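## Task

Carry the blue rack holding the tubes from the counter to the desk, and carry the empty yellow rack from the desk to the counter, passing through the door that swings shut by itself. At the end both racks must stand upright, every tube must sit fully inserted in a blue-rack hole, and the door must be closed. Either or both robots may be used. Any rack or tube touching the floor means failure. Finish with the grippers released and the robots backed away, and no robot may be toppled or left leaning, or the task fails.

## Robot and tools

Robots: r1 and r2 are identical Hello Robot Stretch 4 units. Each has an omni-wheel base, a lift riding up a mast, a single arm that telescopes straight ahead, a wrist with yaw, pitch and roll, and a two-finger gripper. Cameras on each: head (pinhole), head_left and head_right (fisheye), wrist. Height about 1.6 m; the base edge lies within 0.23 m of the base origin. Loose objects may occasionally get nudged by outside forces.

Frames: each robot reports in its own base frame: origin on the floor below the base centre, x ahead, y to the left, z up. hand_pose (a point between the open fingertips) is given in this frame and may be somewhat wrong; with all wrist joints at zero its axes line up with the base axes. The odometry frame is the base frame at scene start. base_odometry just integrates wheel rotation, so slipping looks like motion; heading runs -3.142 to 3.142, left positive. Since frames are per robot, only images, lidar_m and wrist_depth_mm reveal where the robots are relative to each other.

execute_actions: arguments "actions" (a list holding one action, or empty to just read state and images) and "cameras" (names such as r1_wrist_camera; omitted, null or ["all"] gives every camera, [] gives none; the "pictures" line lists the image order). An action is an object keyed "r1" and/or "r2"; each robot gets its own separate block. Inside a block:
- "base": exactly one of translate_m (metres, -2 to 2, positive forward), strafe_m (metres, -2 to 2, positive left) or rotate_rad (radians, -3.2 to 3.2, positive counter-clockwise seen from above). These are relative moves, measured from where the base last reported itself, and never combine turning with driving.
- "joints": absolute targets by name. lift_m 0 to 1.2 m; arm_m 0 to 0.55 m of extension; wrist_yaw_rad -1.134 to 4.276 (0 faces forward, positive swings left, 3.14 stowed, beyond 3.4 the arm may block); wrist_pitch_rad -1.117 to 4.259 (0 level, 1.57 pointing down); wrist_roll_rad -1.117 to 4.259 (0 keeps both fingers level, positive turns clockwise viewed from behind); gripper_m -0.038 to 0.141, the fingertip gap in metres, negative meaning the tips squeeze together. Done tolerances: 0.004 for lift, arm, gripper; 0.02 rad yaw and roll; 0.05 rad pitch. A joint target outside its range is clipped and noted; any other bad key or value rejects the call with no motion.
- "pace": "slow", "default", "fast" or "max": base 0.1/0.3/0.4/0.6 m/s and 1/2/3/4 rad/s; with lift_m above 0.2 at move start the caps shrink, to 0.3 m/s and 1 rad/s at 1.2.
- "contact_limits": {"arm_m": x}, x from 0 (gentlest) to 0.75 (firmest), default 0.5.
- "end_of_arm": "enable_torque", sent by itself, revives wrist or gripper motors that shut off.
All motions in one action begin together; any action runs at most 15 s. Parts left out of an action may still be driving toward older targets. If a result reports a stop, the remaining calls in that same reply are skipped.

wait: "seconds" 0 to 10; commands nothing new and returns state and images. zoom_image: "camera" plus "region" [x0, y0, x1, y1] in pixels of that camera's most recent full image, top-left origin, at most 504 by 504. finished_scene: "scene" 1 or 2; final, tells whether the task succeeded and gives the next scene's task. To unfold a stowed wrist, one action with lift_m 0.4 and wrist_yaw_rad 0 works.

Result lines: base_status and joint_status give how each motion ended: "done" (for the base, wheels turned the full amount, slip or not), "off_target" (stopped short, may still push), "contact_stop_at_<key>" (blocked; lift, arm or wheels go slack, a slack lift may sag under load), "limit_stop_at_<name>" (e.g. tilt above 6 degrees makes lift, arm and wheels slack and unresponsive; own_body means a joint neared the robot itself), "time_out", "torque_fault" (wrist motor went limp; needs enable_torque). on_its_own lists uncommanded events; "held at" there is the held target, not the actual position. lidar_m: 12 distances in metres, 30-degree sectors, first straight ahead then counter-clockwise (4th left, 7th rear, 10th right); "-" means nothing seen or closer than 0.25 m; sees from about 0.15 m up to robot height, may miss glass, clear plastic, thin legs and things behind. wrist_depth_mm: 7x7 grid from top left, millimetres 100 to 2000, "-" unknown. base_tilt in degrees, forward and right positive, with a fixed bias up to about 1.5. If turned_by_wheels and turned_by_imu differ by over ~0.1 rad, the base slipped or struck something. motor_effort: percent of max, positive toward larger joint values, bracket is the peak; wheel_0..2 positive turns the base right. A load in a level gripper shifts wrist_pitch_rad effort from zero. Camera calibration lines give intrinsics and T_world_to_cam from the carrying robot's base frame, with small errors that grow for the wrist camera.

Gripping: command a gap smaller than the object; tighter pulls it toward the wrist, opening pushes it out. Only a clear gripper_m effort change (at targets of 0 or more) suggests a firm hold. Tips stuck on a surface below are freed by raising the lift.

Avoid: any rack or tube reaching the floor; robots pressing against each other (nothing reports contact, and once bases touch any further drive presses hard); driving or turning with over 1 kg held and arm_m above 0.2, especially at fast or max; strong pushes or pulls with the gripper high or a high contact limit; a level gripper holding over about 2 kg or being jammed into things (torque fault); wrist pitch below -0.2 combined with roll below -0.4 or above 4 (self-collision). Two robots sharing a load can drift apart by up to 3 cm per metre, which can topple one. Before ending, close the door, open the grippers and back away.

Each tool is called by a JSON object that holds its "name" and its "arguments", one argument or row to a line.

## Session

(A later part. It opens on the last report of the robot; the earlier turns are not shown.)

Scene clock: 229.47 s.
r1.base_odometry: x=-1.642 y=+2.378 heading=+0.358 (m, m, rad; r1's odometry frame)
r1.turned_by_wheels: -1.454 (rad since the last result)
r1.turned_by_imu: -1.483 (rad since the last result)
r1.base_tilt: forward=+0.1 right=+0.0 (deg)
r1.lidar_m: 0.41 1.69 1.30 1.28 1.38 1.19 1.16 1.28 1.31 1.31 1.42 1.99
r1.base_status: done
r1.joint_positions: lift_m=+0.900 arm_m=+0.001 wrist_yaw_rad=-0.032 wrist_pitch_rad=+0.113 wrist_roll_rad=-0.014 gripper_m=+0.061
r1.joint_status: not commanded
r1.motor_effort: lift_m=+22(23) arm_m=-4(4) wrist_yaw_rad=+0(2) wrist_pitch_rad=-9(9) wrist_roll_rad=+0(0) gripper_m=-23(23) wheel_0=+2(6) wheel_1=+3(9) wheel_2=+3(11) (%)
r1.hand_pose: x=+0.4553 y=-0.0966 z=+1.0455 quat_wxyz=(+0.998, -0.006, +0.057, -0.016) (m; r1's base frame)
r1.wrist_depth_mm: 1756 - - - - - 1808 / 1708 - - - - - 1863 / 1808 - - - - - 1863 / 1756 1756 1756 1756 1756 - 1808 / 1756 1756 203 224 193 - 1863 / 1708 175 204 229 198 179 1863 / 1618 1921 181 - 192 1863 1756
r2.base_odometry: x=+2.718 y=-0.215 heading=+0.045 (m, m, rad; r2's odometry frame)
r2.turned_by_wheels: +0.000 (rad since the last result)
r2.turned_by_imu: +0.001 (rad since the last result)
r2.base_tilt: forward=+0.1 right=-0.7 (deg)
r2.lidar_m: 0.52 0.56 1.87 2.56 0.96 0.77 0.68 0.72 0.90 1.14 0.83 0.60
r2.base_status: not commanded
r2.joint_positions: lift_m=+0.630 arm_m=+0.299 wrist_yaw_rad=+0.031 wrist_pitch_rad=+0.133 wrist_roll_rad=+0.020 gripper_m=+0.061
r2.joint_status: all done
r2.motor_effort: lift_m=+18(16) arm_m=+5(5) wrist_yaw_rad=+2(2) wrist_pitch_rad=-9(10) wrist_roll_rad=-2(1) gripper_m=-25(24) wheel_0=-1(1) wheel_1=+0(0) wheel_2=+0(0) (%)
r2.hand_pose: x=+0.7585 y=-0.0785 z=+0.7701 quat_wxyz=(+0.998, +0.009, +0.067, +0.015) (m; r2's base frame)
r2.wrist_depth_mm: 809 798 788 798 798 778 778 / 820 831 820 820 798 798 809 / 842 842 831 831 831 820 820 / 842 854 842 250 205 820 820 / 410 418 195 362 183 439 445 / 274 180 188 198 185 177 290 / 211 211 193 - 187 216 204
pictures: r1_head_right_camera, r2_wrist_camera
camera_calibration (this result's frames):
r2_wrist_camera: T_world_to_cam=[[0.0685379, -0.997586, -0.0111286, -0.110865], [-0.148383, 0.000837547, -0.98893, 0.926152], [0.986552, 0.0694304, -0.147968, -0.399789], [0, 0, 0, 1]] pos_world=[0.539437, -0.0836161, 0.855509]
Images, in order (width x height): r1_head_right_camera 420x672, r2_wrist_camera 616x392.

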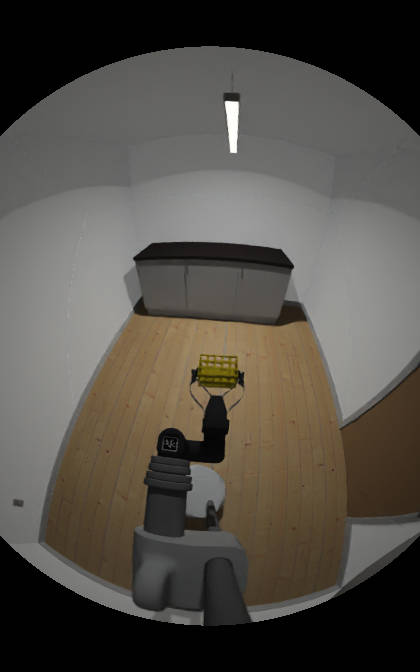

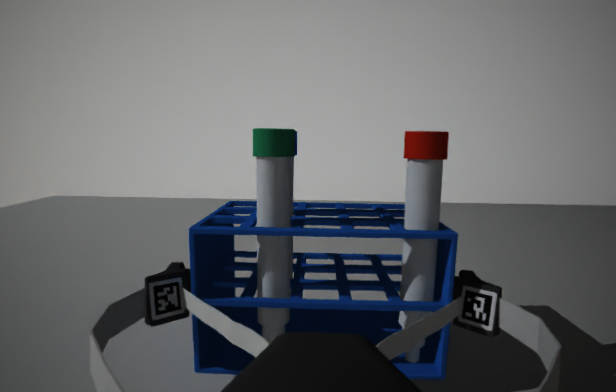

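{"name": "execute_actions", "arguments": {
  "actions": [
    {"r1":{"base":{"translate_m":1.36},"pace":"fast"},"r2":{"joints":{"lift_m":0.62},"pace":"slow"}}
  ],
  "cameras": []
}}

{"name": "execute_actions", "arguments": {
  "actions": [
    {"r1":{"joints":{"arm_m":0.3,"lift_m":0.86}},"r2":{"joints":{"gripper_m":0.141},"pace":"slow"}}
  ],
  "cameras": ["r1_head_camera","r1_wrist_camera","r2_wrist_camera"]
}}

Scene clock: 237.57 s.
r1.base_odometry: x=-0.368 y=+2.854 heading=+0.358 (m, m, rad; r1's odometry frame)
r1.turned_by_wheels: +0.000 (rad since the last result)
r1.turned_by_imu: +0.002 (rad since the last result)
r1.base_tilt: forward=+0.1 right=+0.1 (deg)
r1.lidar_m: 0.44 0.61 0.88 1.17 1.26 1.84 2.57 1.90 1.46 1.43 0.78 0.60
r1.base_status: done
r1.joint_positions: lift_m=+0.900 arm_m=+0.001 wrist_yaw_rad=-0.032 wrist_pitch_rad=+0.113 wrist_roll_rad=-0.014 gripper_m=+0.061
r1.joint_status: not commanded
r1.motor_effort: lift_m=+22(22) arm_m=-4(4) wrist_yaw_rad=-1(0) wrist_pitch_rad=-9(9) wrist_roll_rad=+0(0) gripper_m=-23(24) wheel_0=+1(7) wheel_1=+2(7) wheel_2=-1(11) (%)
r1.hand_pose: x=+0.4553 y=-0.0965 z=+1.0455 quat_wxyz=(+0.998, -0.006, +0.057, -0.016) (m; r1's base frame)
r1.wrist_depth_mm: 917 946 917 904 891 878 878 / 946 946 931 931 904 917 904 / 960 960 960 946 931 931 917 / 991 991 960 960 946 946 931 / 715 723 202 225 193 759 759 / 462 175 204 229 198 179 480 / 359 359 181 - 193 353 349
r2.base_odometry: x=+2.718 y=-0.215 heading=+0.045 (m, m, rad; r2's odometry frame)
r2.turned_by_wheels: +0.000 (rad since the last result)
r2.turned_by_imu: +0.002 (rad since the last result)
r2.base_tilt: forward=+0.1 right=-0.6 (deg)
r2.lidar_m: 0.52 0.58 1.84 2.54 0.93 0.75 0.70 0.72 0.89 1.14 0.86 0.56
r2.base_status: not commanded
r2.joint_positions: lift_m=+0.620 arm_m=+0.299 wrist_yaw_rad=+0.031 wrist_pitch_rad=+0.133 wrist_roll_rad=+0.020 gripper_m=+0.061
r2.joint_status: all done
r2.motor_effort: lift_m=+18(18) arm_m=+5(5) wrist_yaw_rad=+2(1) wrist_pitch_rad=-9(9) wrist_roll_rad=-2(2) gripper_m=-28(26) wheel_0=-1(1) wheel_1=+0(0) wheel_2=+0(0) (%)
r2.hand_pose: x=+0.7585 y=-0.0785 z=+0.7601 quat_wxyz=(+0.998, +0.009, +0.067, +0.015) (m; r2's base frame)
r2.wrist_depth_mm: 798 798 788 788 788 778 778 / 831 831 809 809 809 809 788 / 854 831 831 820 820 809 809 / 732 750 750 250 206 842 820 / 377 382 196 332 182 404 410 / 253 180 189 199 185 176 267 / 195 195 187 - 181 198 189
pictures: none
No camera images: the call's "cameras" was empty. Leave "cameras" out to get every camera's image.

Scene clock: 241.43 s.
r1.base_odometry: x=-0.368 y=+2.854 heading=+0.358 (m, m, rad; r1's odometry frame)
r1.turned_by_wheels: +0.000 (rad since the last result)
r1.turned_by_imu: +0.000 (rad since the last result)
r1.base_tilt: forward=+0.0 right=+0.0 (deg)
r1.lidar_m: 0.57 0.62 0.88 1.15 1.26 1.83 2.56 1.92 1.49 1.44 0.76 0.59
r1.base_status: not commanded
r1.joint_positions: lift_m=+0.860 arm_m=+0.299 wrist_yaw_rad=-0.032 wrist_pitch_rad=+0.113 wrist_roll_rad=-0.014 gripper_m=+0.061
r1.joint_status: all done
r1.motor_effort: lift_m=+18(20) arm_m=+5(6) wrist_yaw_rad=-1(1) wrist_pitch_rad=-9(9) wrist_roll_rad=+0(0) gripper_m=-24(24) wheel_0=+1(1) wheel_1=+2(2) wheel_2=-1(1) (%)
r1.hand_pose: x=+0.7537 y=-0.0965 z=+1.0058 quat_wxyz=(+0.998, -0.006, +0.057, -0.016) (m; r1's base frame)
r1.wrist_depth_mm: 640 634 627 621 615 615 609 / 661 654 647 640 634 627 615 / 668 661 661 654 654 640 634 / 683 668 676 661 654 654 640 / 569 580 203 225 193 603 603 / 373 175 204 229 198 179 387 / 273 281 181 - 192 283 281
r2.base_odometry: x=+2.718 y=-0.215 heading=+0.045 (m, m, rad; r2's odometry frame)
r2.turned_by_wheels: +0.000 (rad since the last result)
r2.turned_by_imu: +0.001 (rad since the last result)
r2.base_tilt: forward=+0.1 right=-0.6 (deg)
r2.lidar_m: 0.54 0.57 1.87 2.55 0.96 0.74 0.71 0.72 0.93 1.15 0.83 0.57
r2.base_status: not commanded
r2.joint_positions: lift_m=+0.620 arm_m=+0.299 wrist_yaw_rad=+0.031 wrist_pitch_rad=+0.133 wrist_roll_rad=+0.020 gripper_m=+0.141
r2.joint_status: all done
r2.motor_effort: lift_m=+18(18) arm_m=+5(5) wrist_yaw_rad=+2(2) wrist_pitch_rad=-8(10) wrist_roll_rad=-2(2) gripper_m=+4(29) wheel_0=-1(1) wheel_1=+0(0) wheel_2=+0(0) (%)
r2.hand_pose: x=+0.7585 y=-0.0785 z=+0.7603 quat_wxyz=(+0.998, +0.009, +0.066, +0.015) (m; r2's base frame)
r2.wrist_depth_mm: 798 798 788 788 788 778 768 / 831 809 809 809 798 788 788 / 854 842 842 831 809 820 809 / 741 750 778 231 268 820 820 / 382 389 223 226 200 407 418 / 256 244 223 205 198 211 271 / 196 196 199 - 201 201 206
pictures: r1_head_camera, r1_wrist_camera, r2_wrist_camera
camera_calibration (this result's frames):
r1_wrist_camera: T_world_to_cam=[[-0.0367091, -0.99854, 0.039623, -0.119297], [-0.103686, -0.0356299, -0.993972, 1.13038], [0.993932, -0.0405961, -0.102227, -0.424734], [0, 0, 0, 1]] pos_world=[0.534982, -0.09609, 1.08487]
r2_wrist_camera: T_world_to_cam=[[0.0685451, -0.997586, -0.0111033, -0.111001], [-0.147712, 0.000858581, -0.98903, 0.916024], [0.986652, 0.0694333, -0.147297, -0.401853], [0, 0, 0, 1]] pos_world=[0.539406, -0.0836171, 0.845551]
Images, in order (width x height): r1_head_camera 420x560, r1_wrist_camera 616x392, r2_wrist_camera 616x392.

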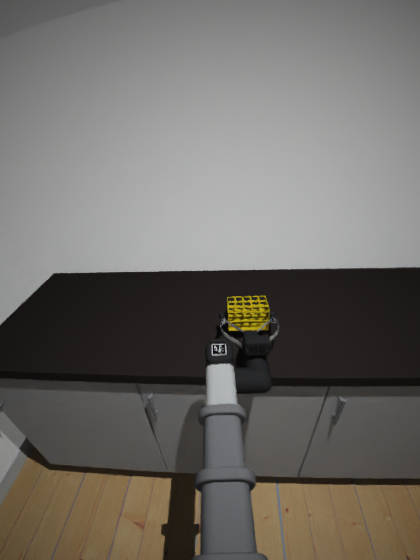

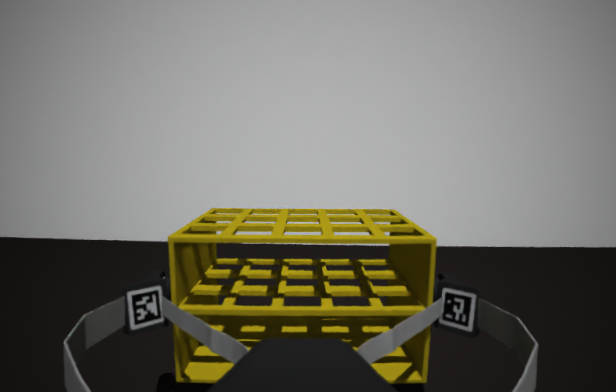

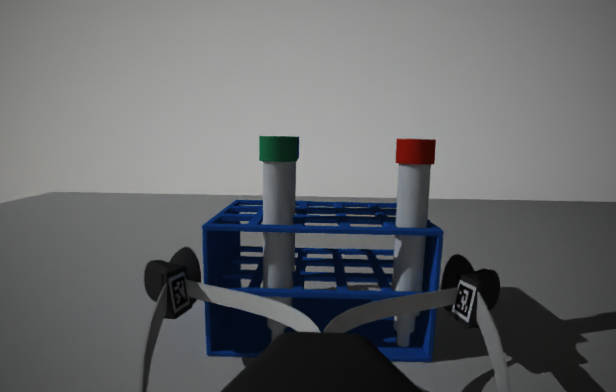

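Depths match a 0.05 m gap, so r1's lift goes to 0.81.

{"name": "execute_actions", "arguments": {
  "actions": [
    {"r1":{"joints":{"lift_m":0.81},"pace":"slow"},"r2":{"joints":{"arm_m":0.0}}}
  ],
  "cameras": []
}}

{"name": "execute_actions", "arguments": {
  "actions": [
    {"r1":{"joints":{"gripper_m":0.141}},"r2":{"base":{"strafe_m":0.15},"joints":{"lift_m":0.7}}}
  ],
  "cameras": []
}}

{"name": "execute_actions", "arguments": {
  "actions": [
    {"r1":{"base":{"translate_m":-0.2},"joints":{"arm_m":0.0}},"r2":{"base":{"translate_m":-0.15}}}
  ]
}}

Scene clock: 246.97 s.
r1.base_odometry: x=-0.368 y=+2.854 heading=+0.358 (m, m, rad; r1's odometry frame)
r1.turned_by_wheels: +0.000 (rad since the last result)
r1.turned_by_imu: +0.000 (rad since the last result)
r1.base_tilt: forward=+0.1 right=-0.1 (deg)
r1.lidar_m: 0.57 0.60 0.88 1.17 1.25 1.85 2.56 1.92 1.46 1.43 0.77 0.57
r1.base_status: not commanded
r1.joint_positions: lift_m=+0.810 arm_m=+0.299 wrist_yaw_rad=-0.032 wrist_pitch_rad=+0.113 wrist_roll_rad=-0.014 gripper_m=+0.061
r1.joint_status: all done
r1.motor_effort: lift_m=+18(17) arm_m=+5(5) wrist_yaw_rad=-1(2) wrist_pitch_rad=-9(8) wrist_roll_rad=+0(0) gripper_m=-23(25) wheel_0=+1(1) wheel_1=+2(2) wheel_2=-1(1) (%)
r1.hand_pose: x=+0.7537 y=-0.0965 z=+0.9558 quat_wxyz=(+0.998, -0.006, +0.057, -0.016) (m; r1's base frame)
r1.wrist_depth_mm: 640 634 621 621 615 615 603 / 654 647 640 634 634 627 621 / 668 668 654 647 640 640 627 / 676 668 668 661 661 654 647 / 402 413 203 224 193 427 424 / 263 175 204 229 198 179 273 / 192 198 180 - 182 202 194
r2.base_odometry: x=+2.718 y=-0.215 heading=+0.045 (m, m, rad; r2's odometry frame)
r2.turned_by_wheels: +0.000 (rad since the last result)
r2.turned_by_imu: +0.001 (rad since the last result)
r2.base_tilt: forward=+0.1 right=-0.6 (deg)
r2.lidar_m: 0.52 0.55 1.87 2.56 0.92 0.75 0.71 0.71 0.92 1.15 0.85 0.58
r2.base_status: not commanded
r2.joint_positions: lift_m=+0.620 arm_m=+0.001 wrist_yaw_rad=+0.031 wrist_pitch_rad=+0.132 wrist_roll_rad=+0.020 gripper_m=+0.141
r2.joint_status: all done
r2.motor_effort: lift_m=+18(18) arm_m=-5(6) wrist_yaw_rad=+2(1) wrist_pitch_rad=-7(7) wrist_roll_rad=-1(2) gripper_m=-2(0) wheel_0=-1(1) wheel_1=+0(0) wheel_2=+0(0) (%)
r2.hand_pose: x=+0.4606 y=-0.0786 z=+0.7603 quat_wxyz=(+0.998, +0.009, +0.066, +0.015) (m; r2's base frame)
r2.wrist_depth_mm: 1078 1078 1098 1078 1060 1060 1042 / 1138 1118 1118 1118 1098 1078 1078 / 1138 1138 1138 1118 1138 1118 1078 / 960 768 798 574 707 854 891 / 387 394 402 410 415 421 424 / 1229 707 1205 338 336 212 1182 / 1255 778 1255 - 1229 1229 1205
pictures: none
No camera images: the call's "cameras" was empty. Leave "cameras" out to get every camera's image.

Scene clock: 248.80 s.
r1.base_odometry: x=-0.368 y=+2.854 heading=+0.358 (m, m, rad; r1's odometry frame)
r1.turned_by_wheels: +0.000 (rad since the last result)
r1.turned_by_imu: +0.000 (rad since the last result)
r1.base_tilt: forward=+0.1 right=-0.1 (deg)
r1.lidar_m: 0.57 0.59 0.88 1.17 1.25 1.83 2.56 1.91 1.47 1.44 0.77 0.58
r1.base_status: not commanded
r1.joint_positions: lift_m=+0.810 arm_m=+0.299 wrist_yaw_rad=-0.032 wrist_pitch_rad=+0.113 wrist_roll_rad=-0.014 gripper_m=+0.141
r1.joint_status: all done
r1.motor_effort: lift_m=+18(18) arm_m=+6(5) wrist_yaw_rad=+0(1) wrist_pitch_rad=-7(8) wrist_roll_rad=+0(0) gripper_m=+1(26) wheel_0=+1(1) wheel_1=+2(1) wheel_2=-1(1) (%)
r1.hand_pose: x=+0.7537 y=-0.0965 z=+0.9560 quat_wxyz=(+0.998, -0.006, +0.056, -0.016) (m; r1's base frame)
r1.wrist_depth_mm: 640 640 634 634 621 615 609 / 654 654 640 640 627 627 621 / 676 668 654 647 640 634 640 / 683 676 661 668 654 654 647 / 407 413 345 424 236 430 430 / 264 235 202 213 204 241 273 / 200 200 202 - 203 202 206
r2.base_odometry: x=+2.711 y=-0.065 heading=+0.045 (m, m, rad; r2's odometry frame)
r2.turned_by_wheels: +0.000 (rad since the last result)
r2.turned_by_imu: +0.000 (rad since the last result)
r2.base_tilt: forward=+0.1 right=-0.6 (deg)
r2.lidar_m: 0.50 0.53 1.89 2.42 0.93 0.74 0.72 0.74 0.91 1.30 0.85 0.56
r2.base_status: done
r2.joint_positions: lift_m=+0.700 arm_m=+0.001 wrist_yaw_rad=+0.031 wrist_pitch_rad=+0.132 wrist_roll_rad=+0.020 gripper_m=+0.141
r2.joint_status: all done
r2.motor_effort: lift_m=+23(25) arm_m=-5(5) wrist_yaw_rad=+2(3) wrist_pitch_rad=-7(7) wrist_roll_rad=-2(2) gripper_m=+5(1) wheel_0=+0(8) wheel_1=-1(7) wheel_2=-1(2) (%)
r2.hand_pose: x=+0.4606 y=-0.0785 z=+0.8399 quat_wxyz=(+0.998, +0.009, +0.066, +0.015) (m; r2's base frame)
r2.wrist_depth_mm: 1078 1098 1078 1078 1078 1078 1042 / 1118 1118 1118 1078 1078 1098 1060 / 1118 1160 1118 1118 1118 1118 1098 / 1138 1160 1160 1160 1138 1118 1138 / 1160 654 661 668 554 569 691 / 430 407 392 449 397 211 452 / 347 342 349 - 357 342 347
pictures: none
No camera images: the call's "cameras" was empty. Leave "cameras" out to get every camera's image.

Scene clock: 250.87 s.
r1.base_odometry: x=-0.556 y=+2.784 heading=+0.358 (m, m, rad; r1's odometry frame)
r1.turned_by_wheels: +0.000 (rad since the last result)
r1.turned_by_imu: +0.000 (rad since the last result)
r1.base_tilt: forward=+0.1 right=+0.0 (deg)
r1.lidar_m: 0.75 0.81 1.16 1.18 1.27 1.88 2.35 1.88 1.44 1.42 1.03 0.79
r1.base_status: done
r1.joint_positions: lift_m=+0.810 arm_m=+0.001 wrist_yaw_rad=-0.032 wrist_pitch_rad=+0.112 wrist_roll_rad=-0.014 gripper_m=+0.141
r1.joint_status: all done
r1.motor_effort: lift_m=+18(18) arm_m=-5(5) wrist_yaw_rad=+0(1) wrist_pitch_rad=-6(7) wrist_roll_rad=+0(0) gripper_m=+0(0) wheel_0=-1(7) wheel_1=-2(8) wheel_2=+2(10) (%)
r1.hand_pose: x=+0.4555 y=-0.0966 z=+0.9561 quat_wxyz=(+0.998, -0.006, +0.056, -0.016) (m; r1's base frame)
r1.wrist_depth_mm: 1118 1138 1098 1098 1078 1078 1060 / 1160 1138 1138 1118 1098 1118 1098 / 1182 1160 1160 1138 1138 1118 1098 / 891 917 917 768 960 991 1008 / 574 544 544 554 554 539 559 / 585 580 574 569 569 564 564 / 603 591 591 - 580 580 574
r2.base_odometry: x=+2.561 y=-0.071 heading=+0.045 (m, m, rad; r2's odometry frame)
r2.turned_by_wheels: +0.000 (rad since the last result)
r2.turned_by_imu: +0.001 (rad since the last result)
r2.base_tilt: forward=+0.1 right=-0.6 (deg)
r2.lidar_m: 0.66 0.71 2.08 2.20 0.73 0.58 0.54 0.59 0.70 1.29 1.05 0.72
r2.base_status: done
r2.joint_positions: lift_m=+0.700 arm_m=+0.001 wrist_yaw_rad=+0.031 wrist_pitch_rad=+0.132 wrist_roll_rad=+0.020 gripper_m=+0.141
r2.joint_status: not commanded
r2.motor_effort: lift_m=+23(23) arm_m=-5(5) wrist_yaw_rad=+2(2) wrist_pitch_rad=-7(8) wrist_roll_rad=-2(1) gripper_m=-1(3) wheel_0=+1(4) wheel_1=-1(5) wheel_2=+0(6) (%)
r2.hand_pose: x=+0.4606 y=-0.0785 z=+0.8399 quat_wxyz=(+0.998, +0.009, +0.066, +0.015) (m; r2's base frame)
r2.wrist_depth_mm: 1255 1229 1255 1229 1205 1182 1182 / 1255 1229 1255 1255 1255 1205 1205 / 1308 1281 1281 1281 1255 1255 1255 / 1308 1308 1281 1281 1281 1281 1281 / 1336 654 668 676 661 676 683 / 1397 504 508 488 525 211 525 / 1397 1366 1397 - 1366 1366 1366
pictures: r1_head_camera, r1_head_left_camera, r1_head_right_camera, r1_wrist_camera, r2_head_camera, r2_head_left_camera, r2_head_right_camera, r2_wrist_camera
camera_calibration (this result's frames):
r1_wrist_camera: T_world_to_cam=[[-0.037078, -0.998527, 0.0396194, -0.128194], [-0.102981, -0.0356176, -0.994045, 1.04973], [0.993992, -0.0409373, -0.101509, -0.134216], [0, 0, 0, 1]] pos_world=[0.236759, -0.0961111, 1.03494]
r2_wrist_camera: T_world_to_cam=[[0.0683611, -0.997599, -0.0110928, -0.0896736], [-0.147433, 0.000895056, -0.989072, 0.950684], [0.986707, 0.0692495, -0.147018, -0.0964433], [0, 0, 0, 1]] pos_world=[0.241454, -0.0836305, 0.925121]
Images, in order (width x height): r1_head_camera 420x560, r1_head_left_camera 420x672, r1_head_right_camera 420x672, r1_wrist_camera 616x392, r2_head_camera 420x560, r2_head_left_camera 420x672, r2_head_right_camera 420x672, r2_wrist_camera 616x392.

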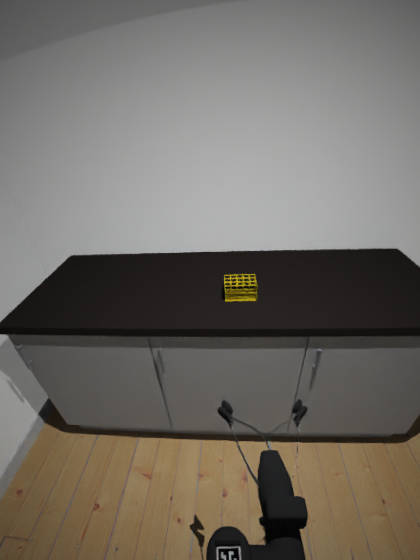

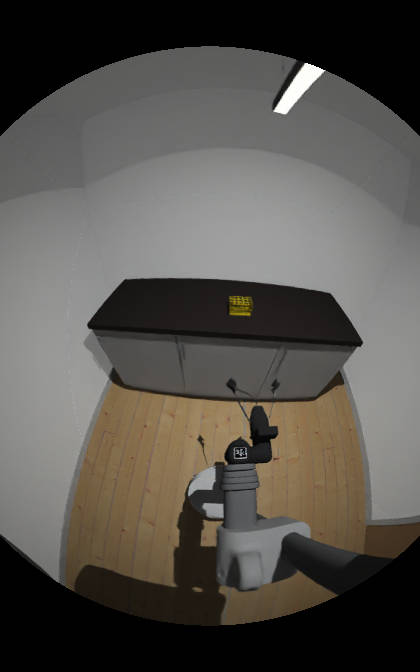

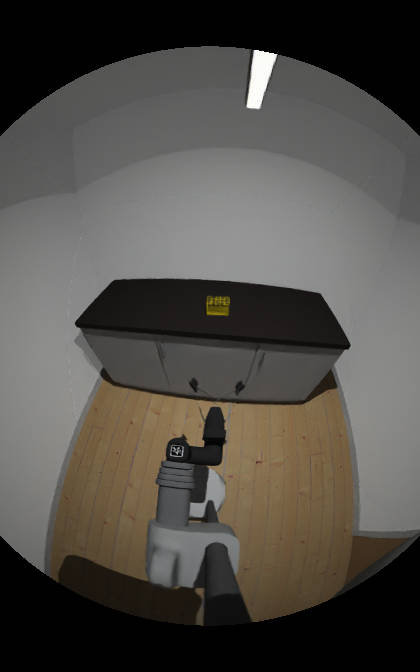

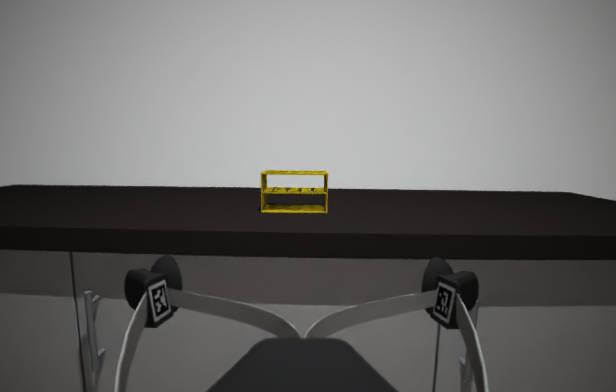

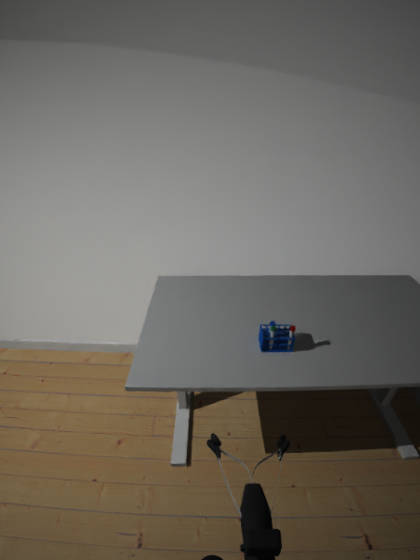

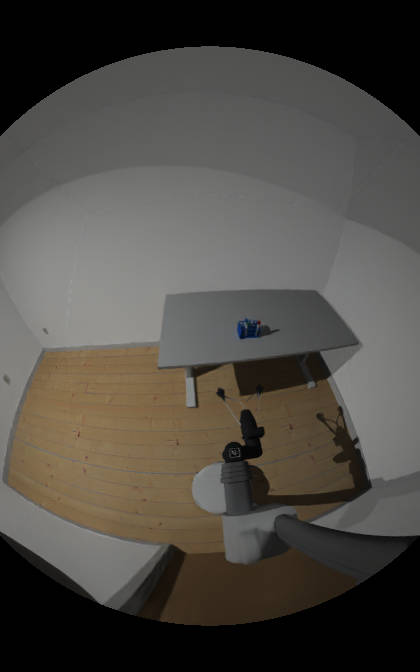

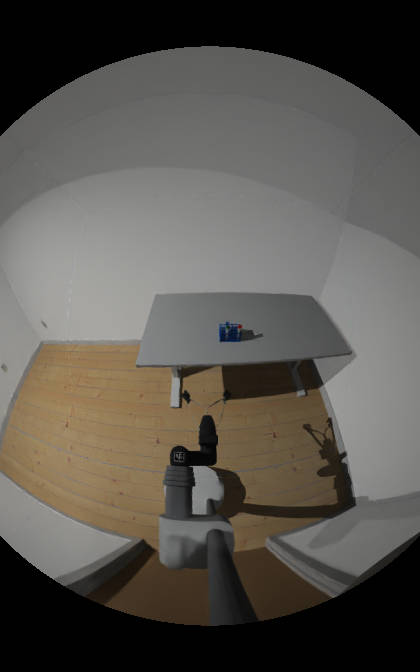

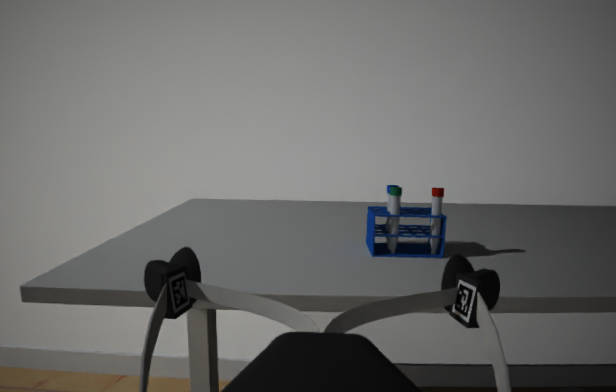

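{"name": "zoom_image", "arguments": {
  "camera": "r2_wrist_camera",
  "region": [350, 175, 470, 265]
}}

Region (350, 175, 470, 265) of r2_wrist_camera's 616x392 image, scaled by 4.200; it fills the top 378 rows of this view, and the rest is white.

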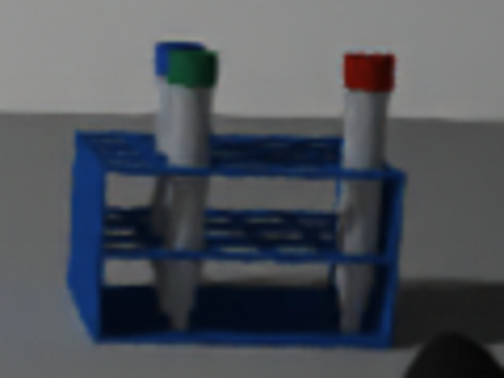

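{"name": "finished_scene", "arguments": {
  "scene": 1
}}

The scene is finished: the task was done.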